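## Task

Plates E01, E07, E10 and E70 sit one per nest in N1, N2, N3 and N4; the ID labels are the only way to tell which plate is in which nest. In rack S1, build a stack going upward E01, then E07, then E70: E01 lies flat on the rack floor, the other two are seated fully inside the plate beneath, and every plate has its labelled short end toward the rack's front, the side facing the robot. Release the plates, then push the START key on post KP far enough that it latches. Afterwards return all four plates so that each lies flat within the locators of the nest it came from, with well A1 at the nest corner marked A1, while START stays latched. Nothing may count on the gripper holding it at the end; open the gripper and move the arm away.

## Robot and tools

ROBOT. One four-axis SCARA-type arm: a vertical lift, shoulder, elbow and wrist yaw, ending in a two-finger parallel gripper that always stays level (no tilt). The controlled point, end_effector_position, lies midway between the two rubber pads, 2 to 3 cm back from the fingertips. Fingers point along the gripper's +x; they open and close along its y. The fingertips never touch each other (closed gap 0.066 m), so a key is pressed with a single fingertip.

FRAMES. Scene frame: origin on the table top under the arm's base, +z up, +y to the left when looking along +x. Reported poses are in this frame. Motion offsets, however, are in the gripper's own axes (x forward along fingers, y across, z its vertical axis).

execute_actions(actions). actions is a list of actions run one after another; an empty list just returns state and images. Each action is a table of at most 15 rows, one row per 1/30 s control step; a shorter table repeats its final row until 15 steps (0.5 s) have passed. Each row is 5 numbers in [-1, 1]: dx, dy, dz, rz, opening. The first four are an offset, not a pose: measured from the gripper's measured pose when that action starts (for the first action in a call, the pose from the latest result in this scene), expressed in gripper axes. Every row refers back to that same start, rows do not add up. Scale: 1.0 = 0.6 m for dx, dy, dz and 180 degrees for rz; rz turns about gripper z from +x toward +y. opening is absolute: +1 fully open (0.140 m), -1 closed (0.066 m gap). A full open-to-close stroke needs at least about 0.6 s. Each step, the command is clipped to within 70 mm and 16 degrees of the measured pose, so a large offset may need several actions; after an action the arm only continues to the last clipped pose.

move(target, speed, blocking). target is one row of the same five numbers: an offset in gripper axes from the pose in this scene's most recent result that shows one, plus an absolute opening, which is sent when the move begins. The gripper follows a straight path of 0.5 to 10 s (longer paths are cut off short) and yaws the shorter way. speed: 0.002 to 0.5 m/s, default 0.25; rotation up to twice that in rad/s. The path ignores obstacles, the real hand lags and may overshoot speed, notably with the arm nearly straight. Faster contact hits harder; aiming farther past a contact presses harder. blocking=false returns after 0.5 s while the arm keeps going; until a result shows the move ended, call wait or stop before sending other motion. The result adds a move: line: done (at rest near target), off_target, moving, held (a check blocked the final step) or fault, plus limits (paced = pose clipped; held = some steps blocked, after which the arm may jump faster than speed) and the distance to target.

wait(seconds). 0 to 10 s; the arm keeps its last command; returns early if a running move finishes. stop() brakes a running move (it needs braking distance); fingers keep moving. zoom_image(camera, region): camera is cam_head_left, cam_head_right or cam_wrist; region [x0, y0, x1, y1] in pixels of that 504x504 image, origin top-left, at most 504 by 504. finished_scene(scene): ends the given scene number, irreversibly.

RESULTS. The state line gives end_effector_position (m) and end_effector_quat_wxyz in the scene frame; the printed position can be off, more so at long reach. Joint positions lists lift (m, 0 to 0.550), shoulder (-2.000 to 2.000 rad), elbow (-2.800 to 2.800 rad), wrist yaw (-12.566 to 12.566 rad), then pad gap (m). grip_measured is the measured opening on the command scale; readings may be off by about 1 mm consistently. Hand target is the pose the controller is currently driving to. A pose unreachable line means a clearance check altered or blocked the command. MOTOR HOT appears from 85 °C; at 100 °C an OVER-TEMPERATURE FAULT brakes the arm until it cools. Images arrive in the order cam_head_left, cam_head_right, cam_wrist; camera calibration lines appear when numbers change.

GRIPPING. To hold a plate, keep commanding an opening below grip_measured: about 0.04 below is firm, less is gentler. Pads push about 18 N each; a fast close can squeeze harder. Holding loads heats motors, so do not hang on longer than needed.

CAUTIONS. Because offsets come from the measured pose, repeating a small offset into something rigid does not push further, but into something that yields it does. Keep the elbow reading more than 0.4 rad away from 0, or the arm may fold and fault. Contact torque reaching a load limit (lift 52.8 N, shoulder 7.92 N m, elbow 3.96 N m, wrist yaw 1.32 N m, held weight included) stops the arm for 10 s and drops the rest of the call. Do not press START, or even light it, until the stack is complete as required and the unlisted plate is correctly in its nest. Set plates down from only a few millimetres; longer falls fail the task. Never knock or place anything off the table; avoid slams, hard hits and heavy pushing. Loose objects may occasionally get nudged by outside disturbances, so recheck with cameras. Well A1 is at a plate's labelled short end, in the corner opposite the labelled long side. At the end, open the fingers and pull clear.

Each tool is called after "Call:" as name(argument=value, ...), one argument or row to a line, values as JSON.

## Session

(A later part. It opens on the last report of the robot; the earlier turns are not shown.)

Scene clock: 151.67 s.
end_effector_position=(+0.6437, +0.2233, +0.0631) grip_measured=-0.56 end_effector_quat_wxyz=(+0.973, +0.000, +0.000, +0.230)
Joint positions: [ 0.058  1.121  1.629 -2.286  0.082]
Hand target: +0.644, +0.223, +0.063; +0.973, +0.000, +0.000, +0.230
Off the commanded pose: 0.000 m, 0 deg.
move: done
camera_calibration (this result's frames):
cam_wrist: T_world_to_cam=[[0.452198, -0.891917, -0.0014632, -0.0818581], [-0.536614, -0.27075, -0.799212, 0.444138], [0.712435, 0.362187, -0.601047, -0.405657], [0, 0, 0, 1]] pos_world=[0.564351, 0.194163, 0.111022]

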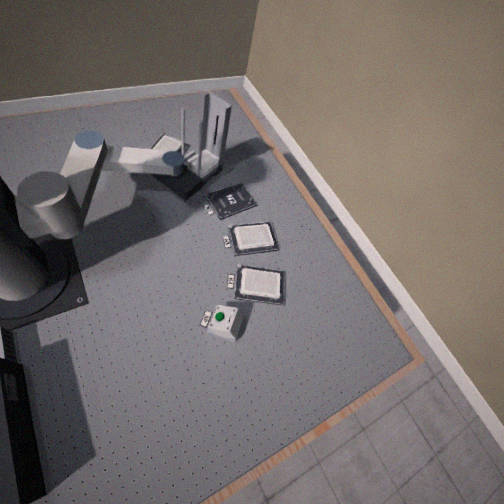

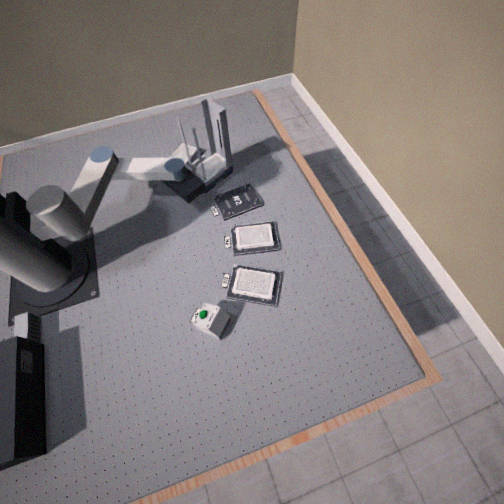

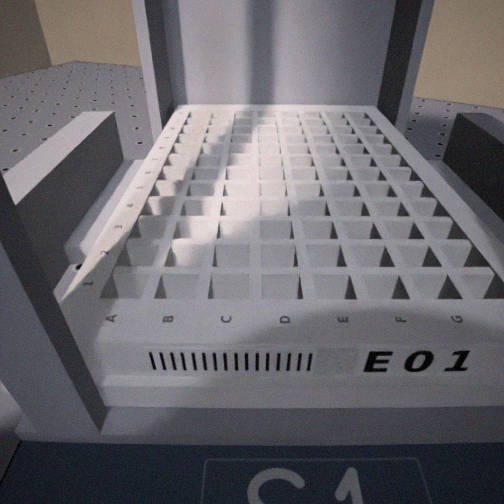

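Call:
move(
  target=[0, 0, -0.0025, 0, -0.62],
  speed=0.005,
)

Scene clock: 154.03 s.
end_effector_position=(+0.6437, +0.2232, +0.0625) grip_measured=-0.56 end_effector_quat_wxyz=(+0.973, +0.000, +0.000, +0.230)
Joint positions: [ 0.057  1.121  1.629 -2.286  0.082]
Hand target: +0.644, +0.223, +0.062; +0.973, +0.000, +0.000, +0.230
Off the commanded pose: 0.001 m, 0 deg.
move: done
camera_calibration (this result's frames):
cam_wrist: T_world_to_cam=[[0.452234, -0.891898, -0.0014632, -0.0818838], [-0.536603, -0.270772, -0.799212, 0.443606], [0.71242, 0.362216, -0.601047, -0.406032], [0, 0, 0, 1]] pos_world=[0.564336, 0.194156, 0.110371]

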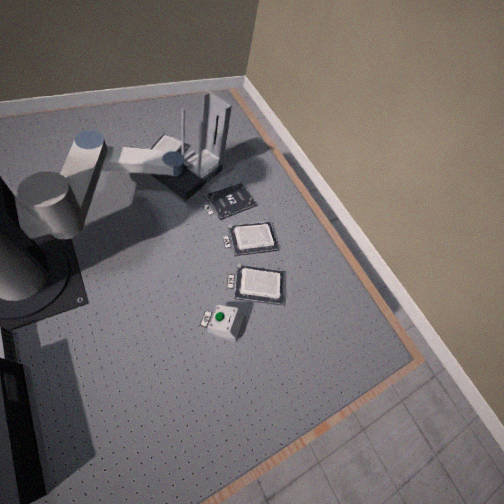

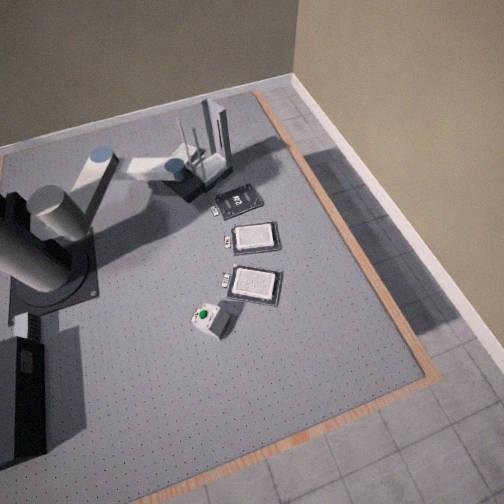

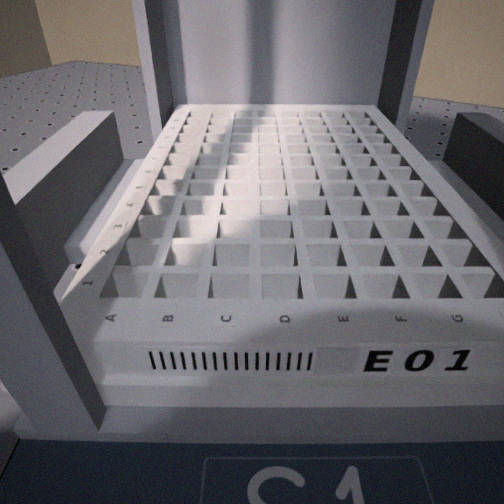

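Call:
execute_actions(
  actions=[
    [[0,0,0.0004,0,0.0]],
  ],
)

Call:
move(
  target=[-0.17, 0, 0, 0, 0.0],
  speed=0.15,
)

Scene clock: 157.27 s.
end_effector_position=(+0.6437, +0.2233, +0.0628) grip_measured=+0.00 end_effector_quat_wxyz=(+0.973, +0.000, +0.000, +0.230)
Joint positions: [ 0.058  1.121  1.629 -2.286  0.103]
Hand target: +0.644, +0.223, +0.063; +0.973, +0.000, +0.000, +0.230
Off the commanded pose: 0.000 m, 0 deg.
camera_calibration (this result's frames):
cam_wrist: T_world_to_cam=[[0.452243, -0.891893, -0.0014632, -0.0818865], [-0.5366, -0.270777, -0.799212, 0.443852], [0.712416, 0.362224, -0.601047, -0.40585], [0, 0, 0, 1]] pos_world=[0.564338, 0.194159, 0.110677]

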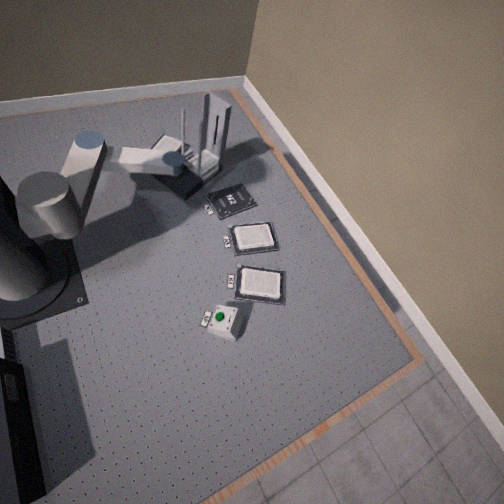

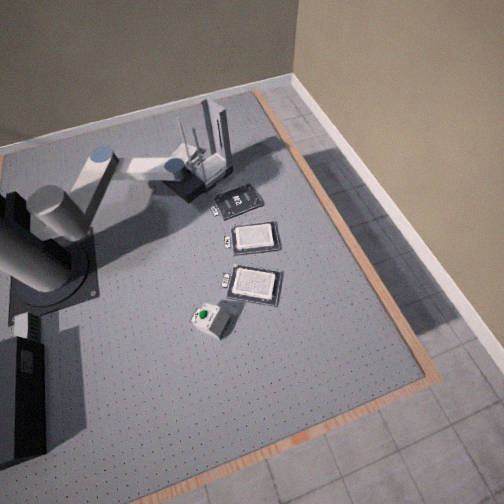

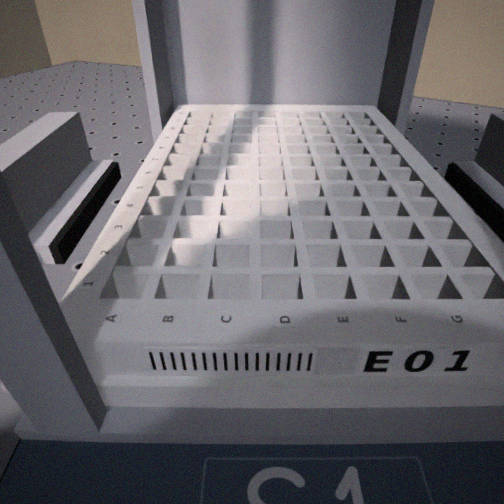

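Scene clock: 158.27 s.
end_effector_position=(+0.5525, +0.1775, +0.0628) grip_measured=+0.00 end_effector_quat_wxyz=(+0.973, +0.000, +0.000, +0.230)
Joint positions: [ 0.058  1.318  1.115 -1.969  0.103]
Hand target: +0.552, +0.178, +0.063; +0.973, +0.000, +0.000, +0.230
Off the commanded pose: 0.000 m, 0 deg.
move: done
camera_calibration (this result's frames):
cam_wrist: T_world_to_cam=[[0.451895, -0.89207, -0.0014632, -0.0812058], [-0.536706, -0.270567, -0.799212, 0.382522], [0.712558, 0.361945, -0.601047, -0.324301], [0, 0, 0, 1]] pos_world=[0.473082, 0.148436, 0.110677]

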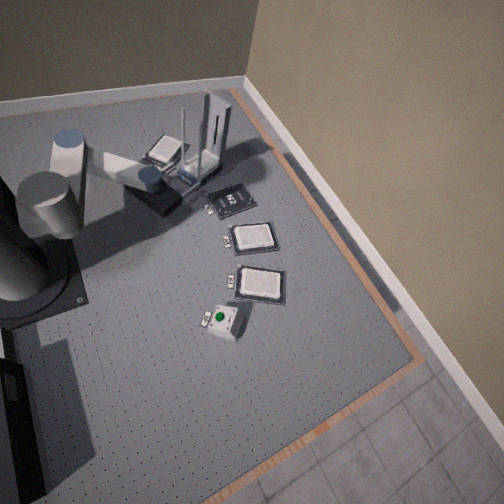

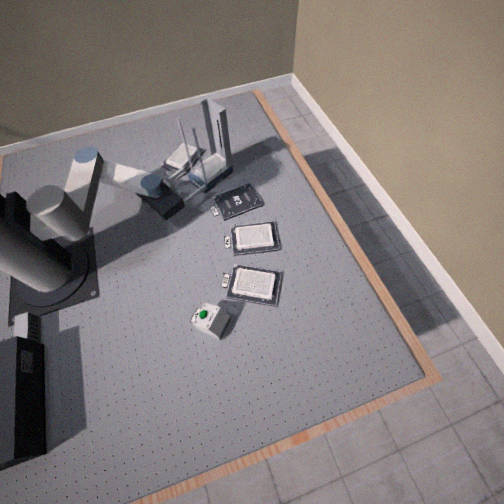

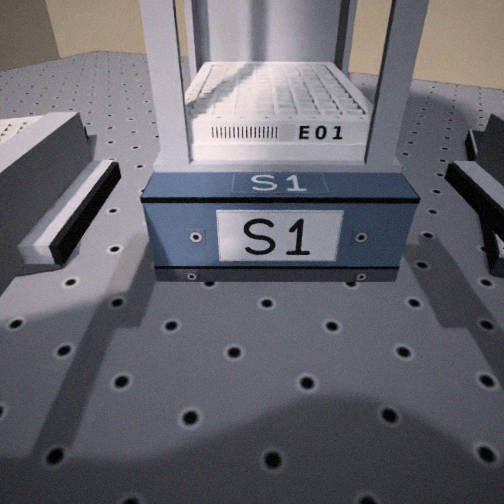

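Call:
move(
  target=[-0.02648, 0.23007, 0.02183, 0.09144, 0.0],
  speed=0.3,
)

Call:
move(
  target=[0.168, 0, 0, 0, 0.0],
  speed=0.25,
)

Call:
zoom_image(
  camera="cam_wrist",
  region=[150, 170, 402, 250],
)

Call:
zoom_image(
  camera="cam_wrist",
  region=[70, 384, 504, 504],
)

Scene clock: 169.20 s.
end_effector_position=(+0.4764, +0.2940, +0.0759) grip_measured=+0.00 end_effector_quat_wxyz=(+0.930, +0.000, +0.000, +0.367)
Joint positions: [ 0.071  1.668  1.133 -2.049  0.103]
Hand target: +0.477, +0.294, +0.076; +0.930, +0.000, +0.000, +0.367
Off the commanded pose: 0.000 m, 0 deg.
move: done
camera_calibration (this result's frames):
cam_wrist: T_world_to_cam=[[0.686616, -0.727019, -0.0014632, -0.103287], [-0.437776, -0.411839, -0.799212, 0.378081], [0.58044, 0.549392, -0.601047, -0.296558], [0, 0, 0, 1]] pos_world=[0.408568, 0.243544, 0.123771]

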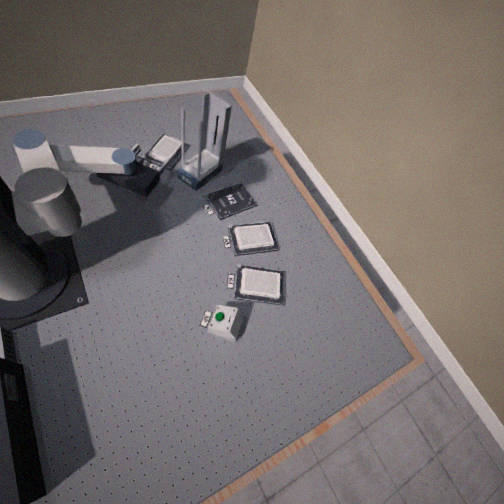

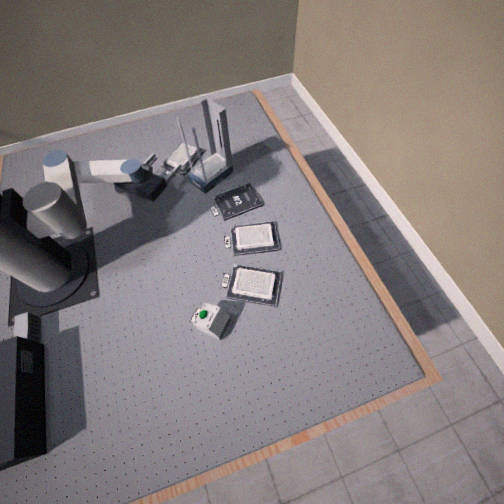

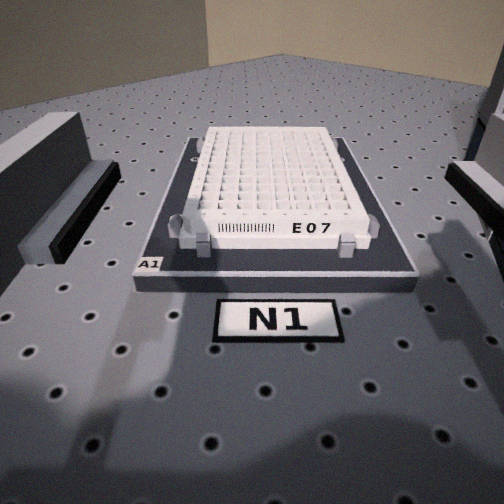

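Scene clock: 170.03 s.
end_effector_position=(+0.5501, +0.3628, +0.0759) grip_measured=+0.00 end_effector_quat_wxyz=(+0.930, +0.000, +0.000, +0.367)
Joint positions: [ 0.071  1.452  1.644 -2.345  0.103]
Hand target: +0.550, +0.363, +0.076; +0.930, +0.000, +0.000, +0.367
Off the commanded pose: 0.000 m, 0 deg.
move: done
camera_calibration (this result's frames):
cam_wrist: T_world_to_cam=[[0.686781, -0.726863, -0.0014632, -0.103945], [-0.437683, -0.411938, -0.799212, 0.43869], [0.580315, 0.549524, -0.601047, -0.377138], [0, 0, 0, 1]] pos_world=[0.482254, 0.312405, 0.123777]

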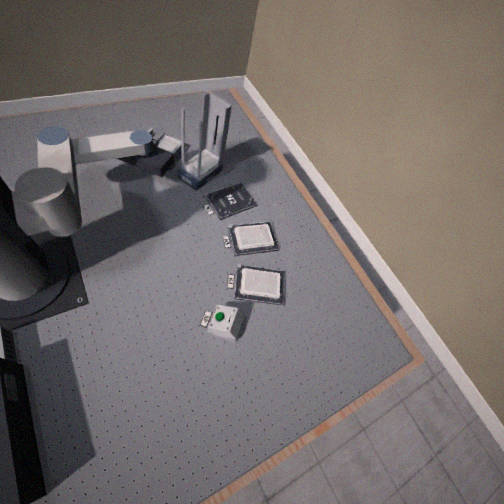

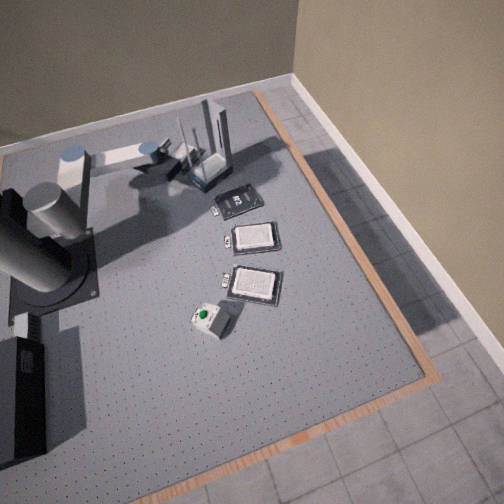

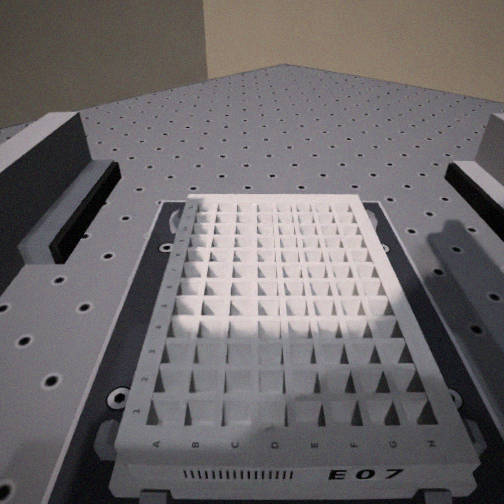

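Region (150, 170, 402, 250) of cam_wrist's 504x504 image, scaled by 2.000, with more detail than that image has; it fills the top 160 rows of this view, and the rest is white.

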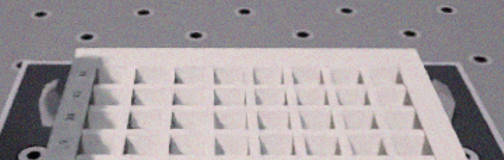

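Region (70, 384, 504, 504) of cam_wrist's 504x504 image, scaled by 1.161, with more detail than that image has; it fills the top 139 rows of this view, and the rest is white.

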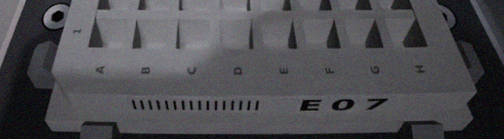

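Call:
move(
  target=[0.0005, 0, -0.07, 0, 0.0],
  speed=0.06,
)

Call:
zoom_image(
  camera="cam_wrist",
  region=[20, 290, 272, 450],
)

Scene clock: 174.57 s.
end_effector_position=(+0.5502, +0.3631, +0.0338) grip_measured=+0.00 end_effector_quat_wxyz=(+0.930, +0.000, +0.000, +0.367)
Joint positions: [ 0.029  1.452  1.646 -2.346  0.103]
Hand target: +0.550, +0.363, +0.034; +0.930, +0.000, +0.000, +0.367
Off the commanded pose: 0.000 m, 0 deg.
move: done
camera_calibration (this result's frames):
cam_wrist: T_world_to_cam=[[0.686966, -0.726688, -0.0014632, -0.104105], [-0.437578, -0.41205, -0.799212, 0.405214], [0.580175, 0.549672, -0.601047, -0.402613], [0, 0, 0, 1]] pos_world=[0.482415, 0.312622, 0.0817101]

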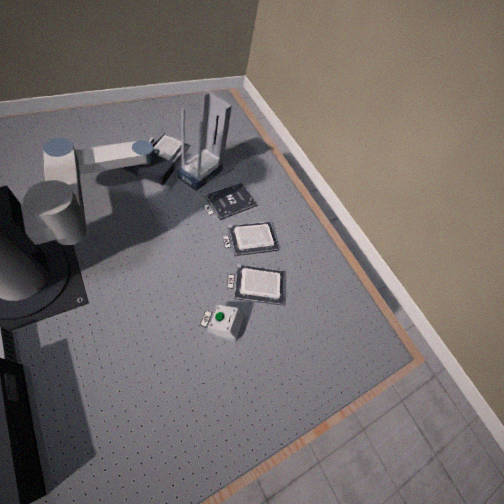

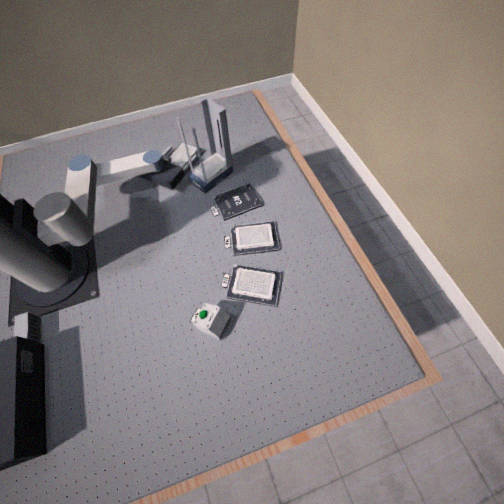

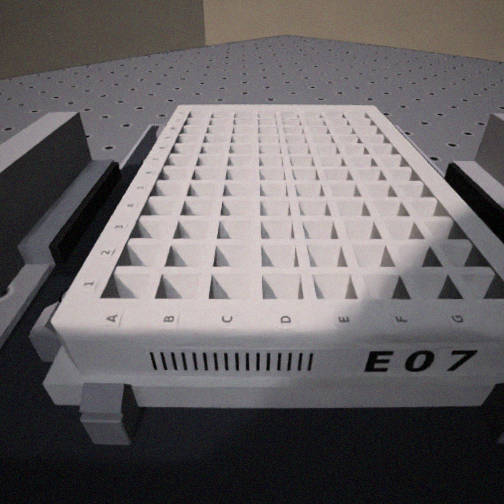

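Region (20, 290, 272, 450) of cam_wrist's 504x504 image, scaled by 2.000, with more detail than that image has; it fills the top 320 rows of this view, and the rest is white.

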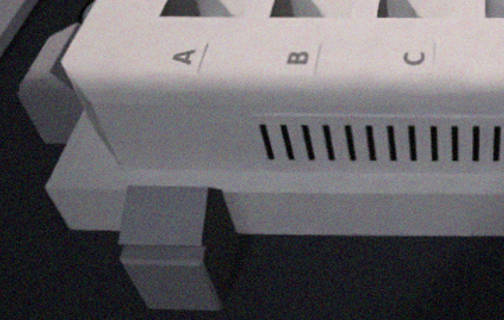

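Call:
execute_actions(
  actions=[
    [[0,0,0,0,-0.3],[0,0,0,0,-0.3],[0,0,0,0,-0.3],[0,0,0,0,-0.3],[0,0,0,0,-0.35],[0,0,0,0,-0.4],[0,0,0,0,-0.45],[0,0,0,0,-0.47],[0,0,0,0,-0.49],[0,0,0,0,-0.51],[0,0,0,0,-0.53],[0,0,0,0,-0.55],[0,0,0,0,-0.57],[0,0,0,0,-0.59],[0,0,0,0,-0.62]],
  ],
)

Call:
move(
  target=[0, 0, 0.4853, 0, -0.62],
  speed=0.35,
)

Scene clock: 178.00 s.
end_effector_position=(+0.5502, +0.3631, +0.0338) grip_measured=-0.56 end_effector_quat_wxyz=(+0.930, +0.000, +0.000, +0.367)
Joint positions: [ 0.029  1.452  1.646 -2.346  0.082]
Hand target: +0.550, +0.363, +0.034; +0.930, +0.000, +0.000, +0.367
Off the commanded pose: 0.000 m, 0 deg.
camera_calibration (this result's frames):
cam_wrist: T_world_to_cam=[[0.686968, -0.726686, -0.0014632, -0.104101], [-0.437577, -0.412051, -0.799212, 0.405214], [0.580174, 0.549673, -0.601047, -0.402613], [0, 0, 0, 1]] pos_world=[0.482411, 0.312626, 0.0817105]

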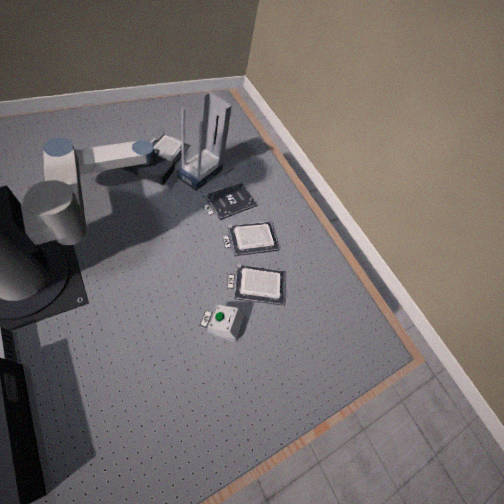

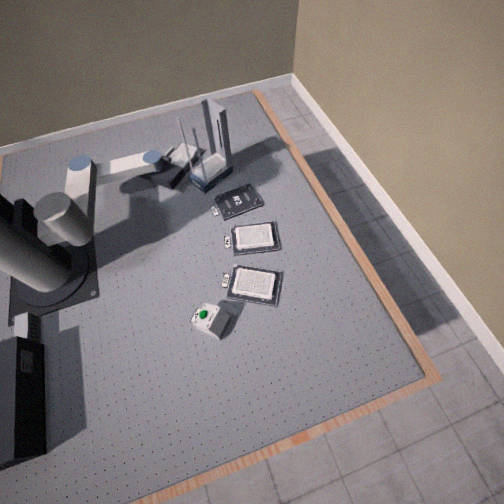

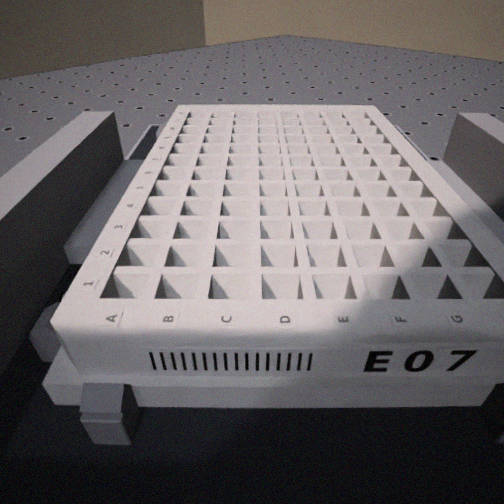

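Scene clock: 179.37 s.
end_effector_position=(+0.5502, +0.3631, +0.3250) grip_measured=-0.56 end_effector_quat_wxyz=(+0.930, +0.000, +0.000, +0.367)
Joint positions: [ 0.32   1.452  1.646 -2.346  0.082]
Hand target: +0.550, +0.363, +0.325; +0.930, +0.000, +0.000, +0.367
Off the commanded pose: 0.000 m, 0 deg.
move: done
camera_calibration (this result's frames):
cam_wrist: T_world_to_cam=[[0.686995, -0.726661, -0.0014632, -0.103683], [-0.437562, -0.412067, -0.799212, 0.637973], [0.580153, 0.549695, -0.601047, -0.227568], [0, 0, 0, 1]] pos_world=[0.482406, 0.312638, 0.372945]

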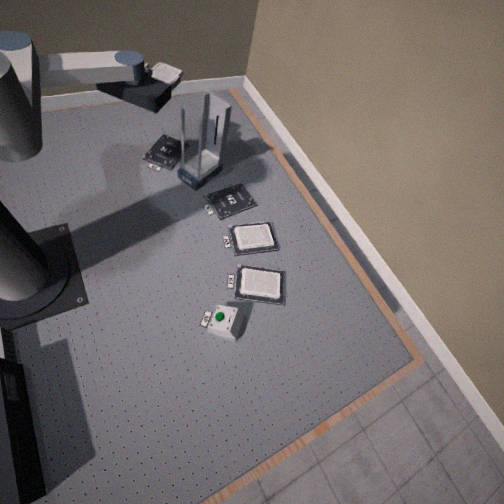

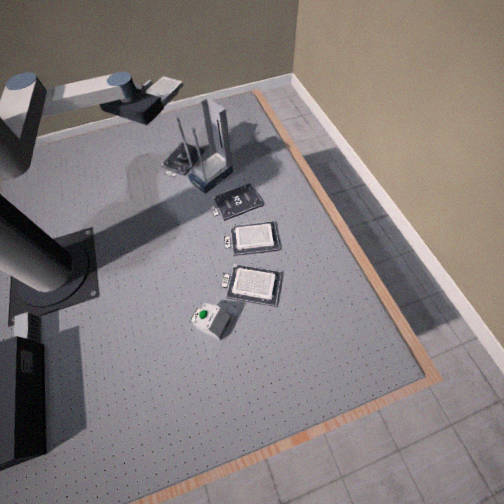

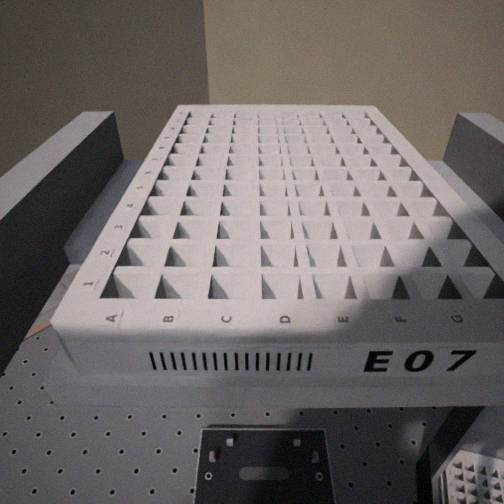

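Call:
move(
  target=[-0.04528, -0.27663, 0, -0.0917, -0.62],
  speed=0.25,
)

Scene clock: 184.37 s.
end_effector_position=(+0.6438, +0.2232, +0.3250) grip_measured=-0.56 end_effector_quat_wxyz=(+0.973, +0.000, +0.000, +0.230)
Joint positions: [ 0.32   1.121  1.629 -2.287  0.082]
Hand target: +0.644, +0.223, +0.325; +0.973, +0.000, +0.000, +0.230
Off the commanded pose: 0.000 m, 0 deg.
move: done
camera_calibration (this result's frames):
cam_wrist: T_world_to_cam=[[0.451817, -0.89211, -0.0014632, -0.0812879], [-0.536729, -0.27052, -0.799212, 0.653548], [0.712589, 0.361883, -0.601047, -0.248335], [0, 0, 0, 1]] pos_world=[0.564466, 0.194148, 0.372944]

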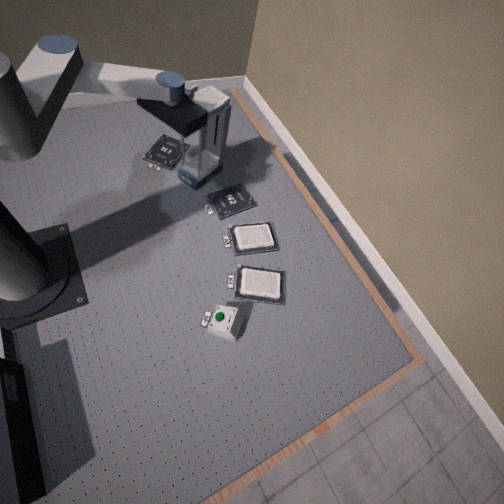

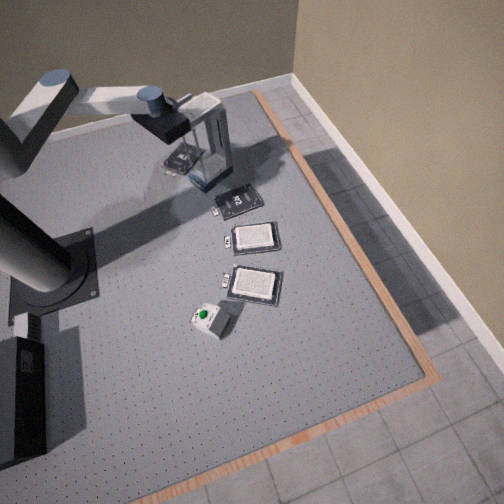

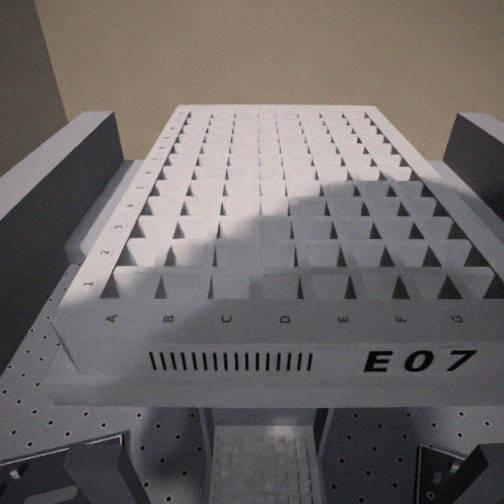

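Call:
move(
  target=[-0.00016, 0.00018, -0.0168, 0.00015, -0.62],
  speed=0.03,
)

Call:
zoom_image(
  camera="cam_wrist",
  region=[20, 350, 180, 470],
)

Scene clock: 189.43 s.
end_effector_position=(+0.6438, +0.2232, +0.3149) grip_measured=-0.56 end_effector_quat_wxyz=(+0.973, +0.000, +0.000, +0.230)
Joint positions: [ 0.31   1.121  1.629 -2.287  0.082]
Hand target: +0.644, +0.223, +0.315; +0.973, +0.000, +0.000, +0.230
Off the commanded pose: 0.000 m, 0 deg.
move: done
camera_calibration (this result's frames):
cam_wrist: T_world_to_cam=[[0.452009, -0.892012, -0.0014632, -0.0814106], [-0.536671, -0.270636, -0.799212, 0.645399], [0.712511, 0.362037, -0.601047, -0.254357], [0, 0, 0, 1]] pos_world=[0.564397, 0.194136, 0.362811]

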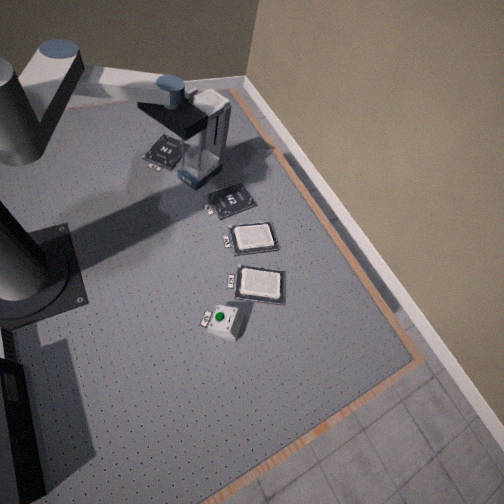

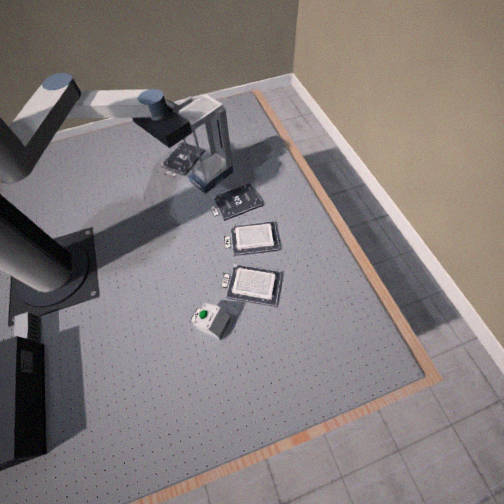

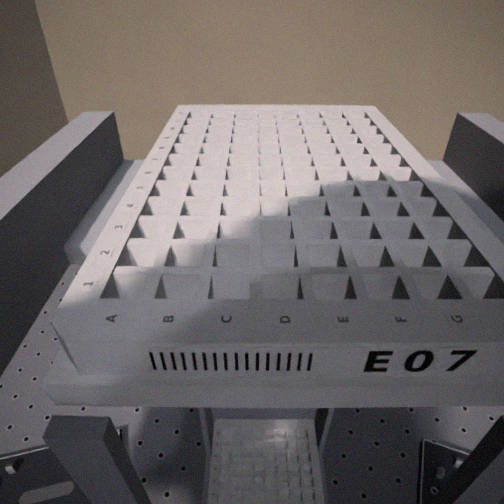

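Region (20, 350, 180, 470) of cam_wrist's 504x504 image, scaled by 3.150, with more detail than that image has; it fills the top 378 rows of this view, and the rest is white.

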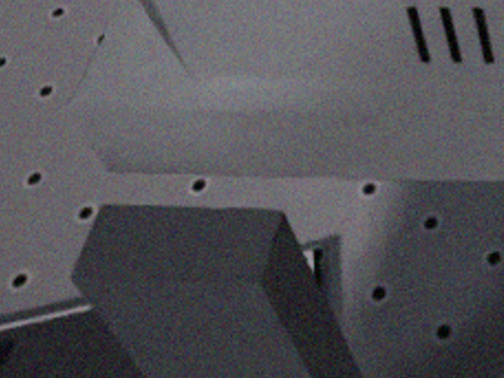

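Call:
move(
  target=[0, 0, -0.02, 0, -0.62],
  speed=0.012,
)

Call:
move(
  target=[0, 0, -0.3665, 0, -0.62],
  speed=0.22,
)

Call:
move(
  target=[0, 0, -0.0135, 0, -0.62],
  speed=0.01,
)

Scene clock: 193.40 s.
end_effector_position=(+0.6438, +0.2232, +0.3029) grip_measured=-0.56 end_effector_quat_wxyz=(+0.973, +0.000, +0.000, +0.230)
Joint positions: [ 0.298  1.121  1.629 -2.287  0.082]
Hand target: +0.644, +0.223, +0.303; +0.973, +0.000, +0.000, +0.230
Off the commanded pose: 0.000 m, 0 deg.
move: done
camera_calibration (this result's frames):
cam_wrist: T_world_to_cam=[[0.451997, -0.892018, -0.0014632, -0.0814258], [-0.536675, -0.270629, -0.799212, 0.635799], [0.712516, 0.362027, -0.601047, -0.261576], [0, 0, 0, 1]] pos_world=[0.564398, 0.19413, 0.3508]

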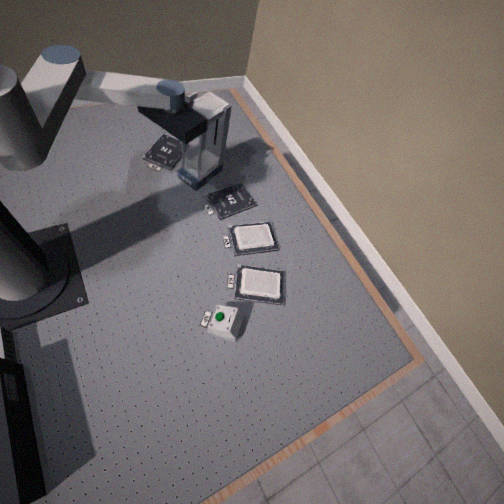

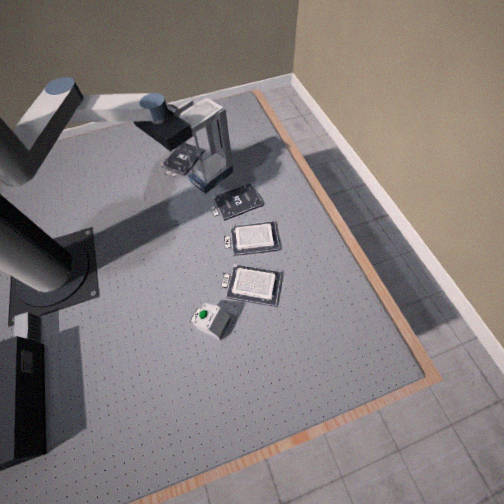

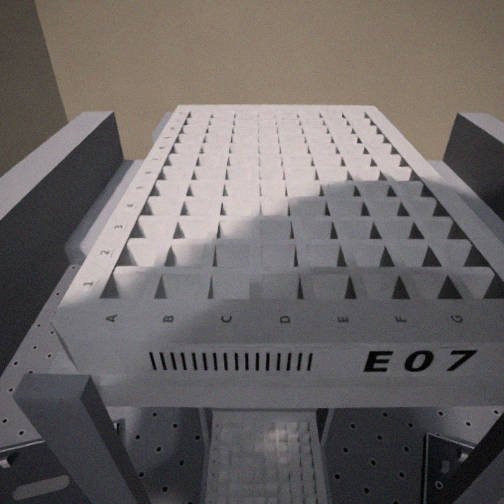

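Scene clock: 194.80 s.
end_effector_position=(+0.6438, +0.2232, +0.0829) grip_measured=-0.56 end_effector_quat_wxyz=(+0.973, +0.000, +0.000, +0.230)
Joint positions: [ 0.078  1.121  1.629 -2.287  0.082]
Hand target: +0.644, +0.223, +0.083; +0.973, +0.000, +0.000, +0.230
Off the commanded pose: 0.000 m, 0 deg.
move: done
camera_calibration (this result's frames):
cam_wrist: T_world_to_cam=[[0.451952, -0.892041, -0.0014632, -0.0817318], [-0.536688, -0.270602, -0.799212, 0.459987], [0.712534, 0.361991, -0.601047, -0.393792], [0, 0, 0, 1]] pos_world=[0.564399, 0.194114, 0.13082]

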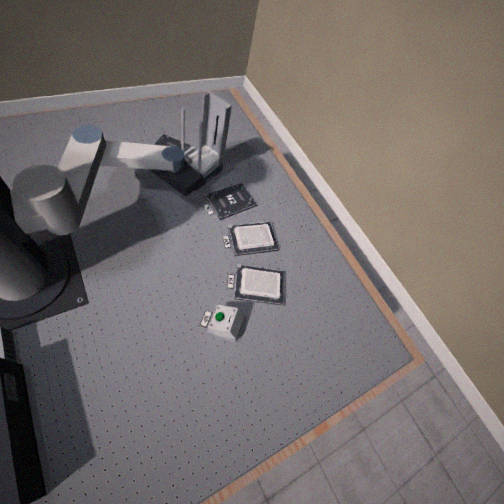

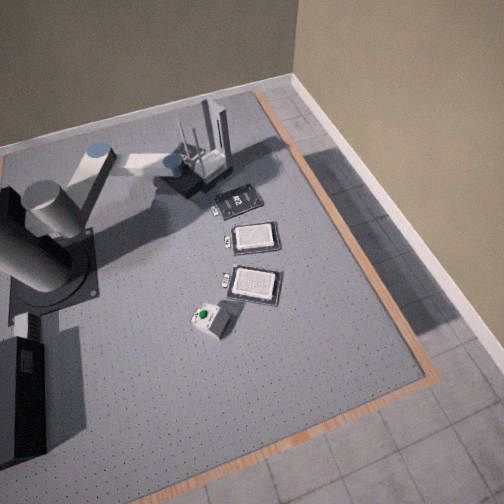

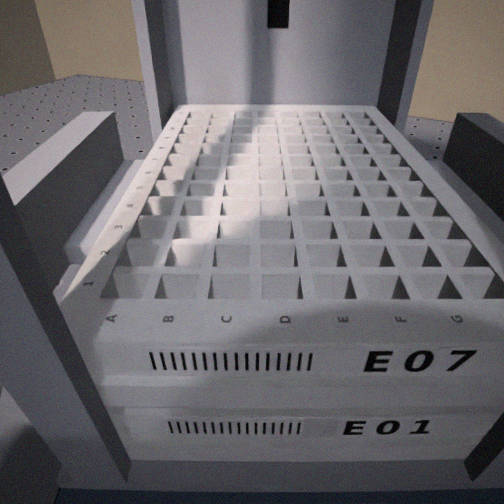

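Scene clock: 195.83 s.
end_effector_position=(+0.6438, +0.2232, +0.0755) grip_measured=-0.56 end_effector_quat_wxyz=(+0.973, +0.000, +0.000, +0.230)
Joint positions: [ 0.07   1.121  1.629 -2.286  0.082]
Hand target: +0.644, +0.223, +0.075; +0.973, +0.000, +0.000, +0.230
Off the commanded pose: 0.001 m, 0 deg.
move: done
camera_calibration (this result's frames):
cam_wrist: T_world_to_cam=[[0.451993, -0.89202, -0.0014632, -0.0817736], [-0.536676, -0.270627, -0.799212, 0.454033], [0.712517, 0.362024, -0.601047, -0.398244], [0, 0, 0, 1]] pos_world=[0.564386, 0.194104, 0.123386]

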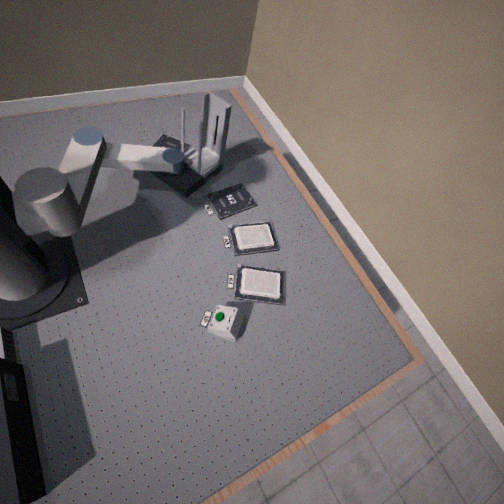

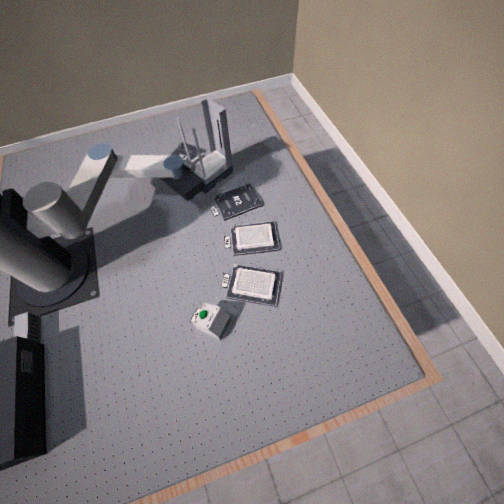

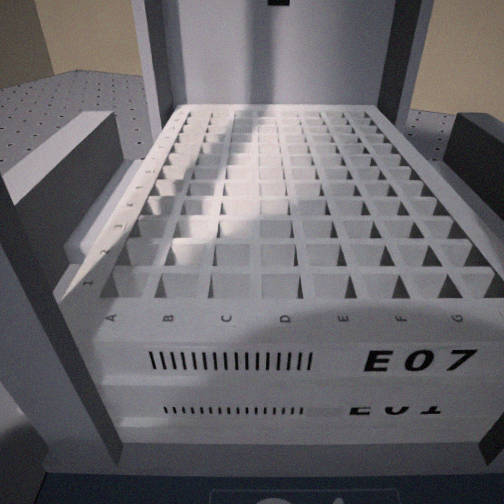

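Call:
execute_actions(
  actions=[
    [[0,0,0.0003,0,0.0]],
  ],
)

Call:
move(
  target=[-0.17, 0, 0, 0, 0.0],
  speed=0.18,
)

Scene clock: 198.83 s.
end_effector_position=(+0.6438, +0.2232, +0.0757) grip_measured=+0.00 end_effector_quat_wxyz=(+0.973, +0.000, +0.000, +0.230)
Joint positions: [ 0.071  1.121  1.629 -2.286  0.103]
Hand target: +0.644, +0.223, +0.076; +0.973, +0.000, +0.000, +0.230
Off the commanded pose: 0.000 m, 0 deg.
camera_calibration (this result's frames):
cam_wrist: T_world_to_cam=[[0.452003, -0.892015, -0.0014632, -0.081778], [-0.536673, -0.270632, -0.799212, 0.454231], [0.712514, 0.362031, -0.601047, -0.398097], [0, 0, 0, 1]] pos_world=[0.564387, 0.194106, 0.123632]

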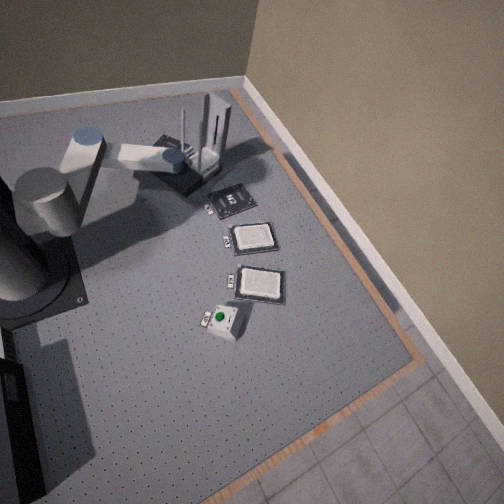

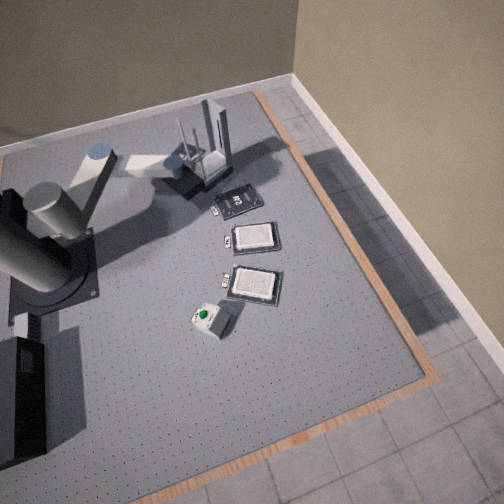

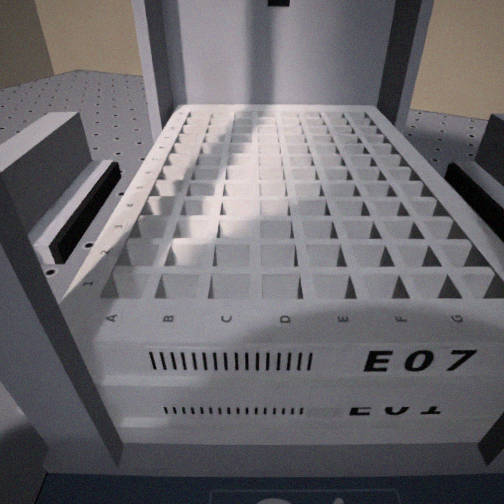

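Scene clock: 199.77 s.
end_effector_position=(+0.5525, +0.1775, +0.0757) grip_measured=+0.00 end_effector_quat_wxyz=(+0.973, +0.000, +0.000, +0.230)
Joint positions: [ 0.071  1.318  1.115 -1.97   0.103]
Hand target: +0.553, +0.178, +0.076; +0.973, +0.000, +0.000, +0.230
Off the commanded pose: 0.000 m, 0 deg.
move: done
camera_calibration (this result's frames):
cam_wrist: T_world_to_cam=[[0.451689, -0.892174, -0.0014632, -0.0811059], [-0.536768, -0.270444, -0.799212, 0.3929], [0.712641, 0.361781, -0.601047, -0.316548], [0, 0, 0, 1]] pos_world=[0.473115, 0.148418, 0.123631]

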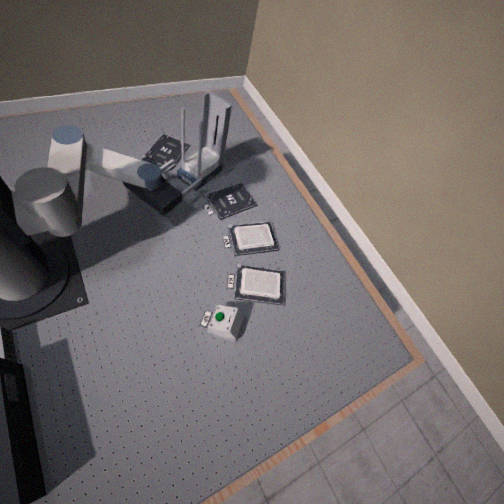

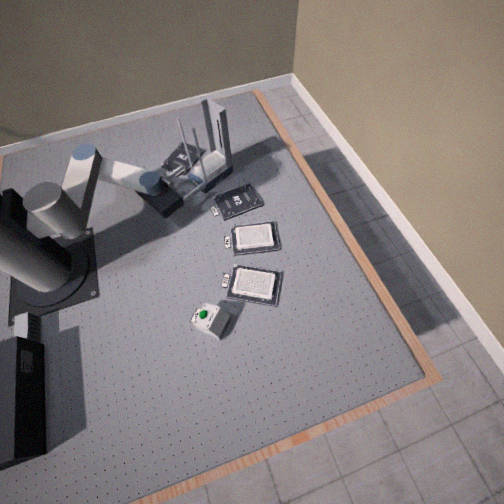

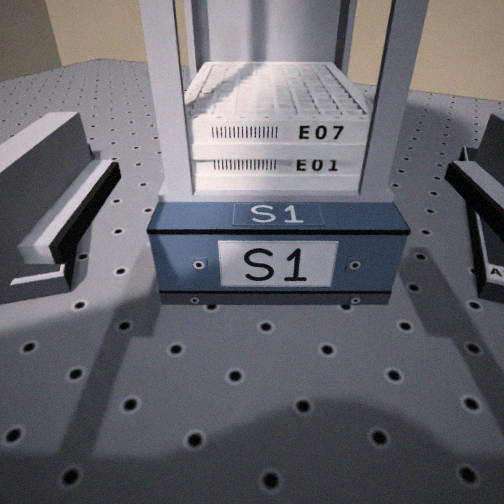

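Call:
move(
  target=[-0.00978, -0.54963, 0.0003, -0.21983, 0.0],
  speed=0.3,
)

Call:
zoom_image(
  camera="cam_wrist",
  region=[150, 170, 402, 250],
)

Call:
zoom_image(
  camera="cam_wrist",
  region=[70, 384, 504, 504],
)

Scene clock: 208.93 s.
end_effector_position=(+0.6947, -0.1201, +0.0758) grip_measured=+0.00 end_effector_quat_wxyz=(+0.994, +0.000, +0.000, -0.113)
Joint positions: [ 0.071  0.422  1.711 -2.36   0.103]
Hand target: +0.695, -0.120, +0.076; +0.994, +0.000, +0.000, -0.113
Off the commanded pose: 0.000 m, 0 deg.
move: done
camera_calibration (this result's frames):
cam_wrist: T_world_to_cam=[[-0.220093, -0.975478, -0.0014632, 0.0458801], [-0.586052, 0.133427, -0.799212, 0.47161], [0.779809, -0.175044, -0.601047, -0.421323], [0, 0, 0, 1]] pos_world=[0.615037, -0.0919205, 0.123748]

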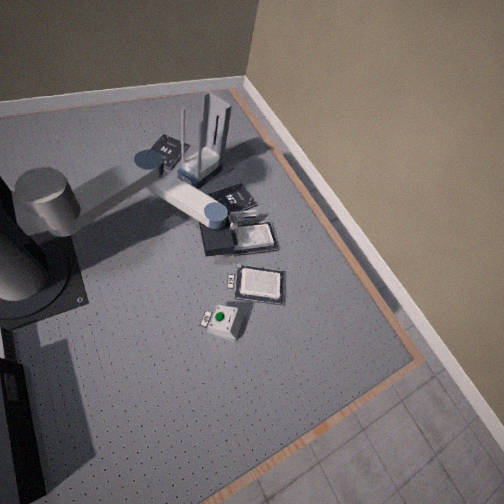

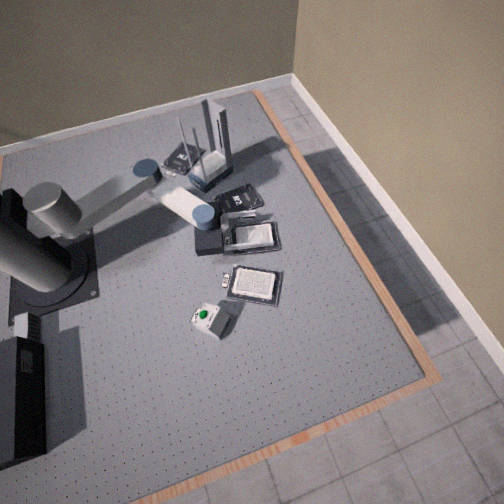

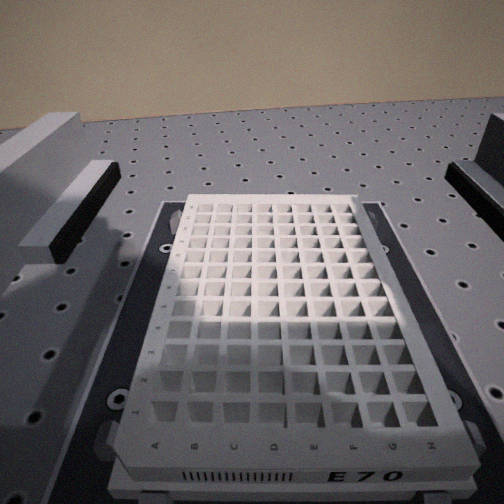

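Region (150, 170, 402, 250) of cam_wrist's 504x504 image, scaled by 2.000, with more detail than that image has; it fills the top 160 rows of this view, and the rest is white.

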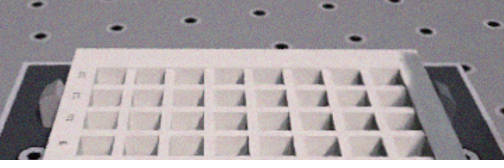

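Region (70, 384, 504, 504) of cam_wrist's 504x504 image, scaled by 1.161, with more detail than that image has; it fills the top 139 rows of this view, and the rest is white.

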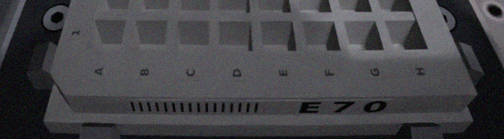

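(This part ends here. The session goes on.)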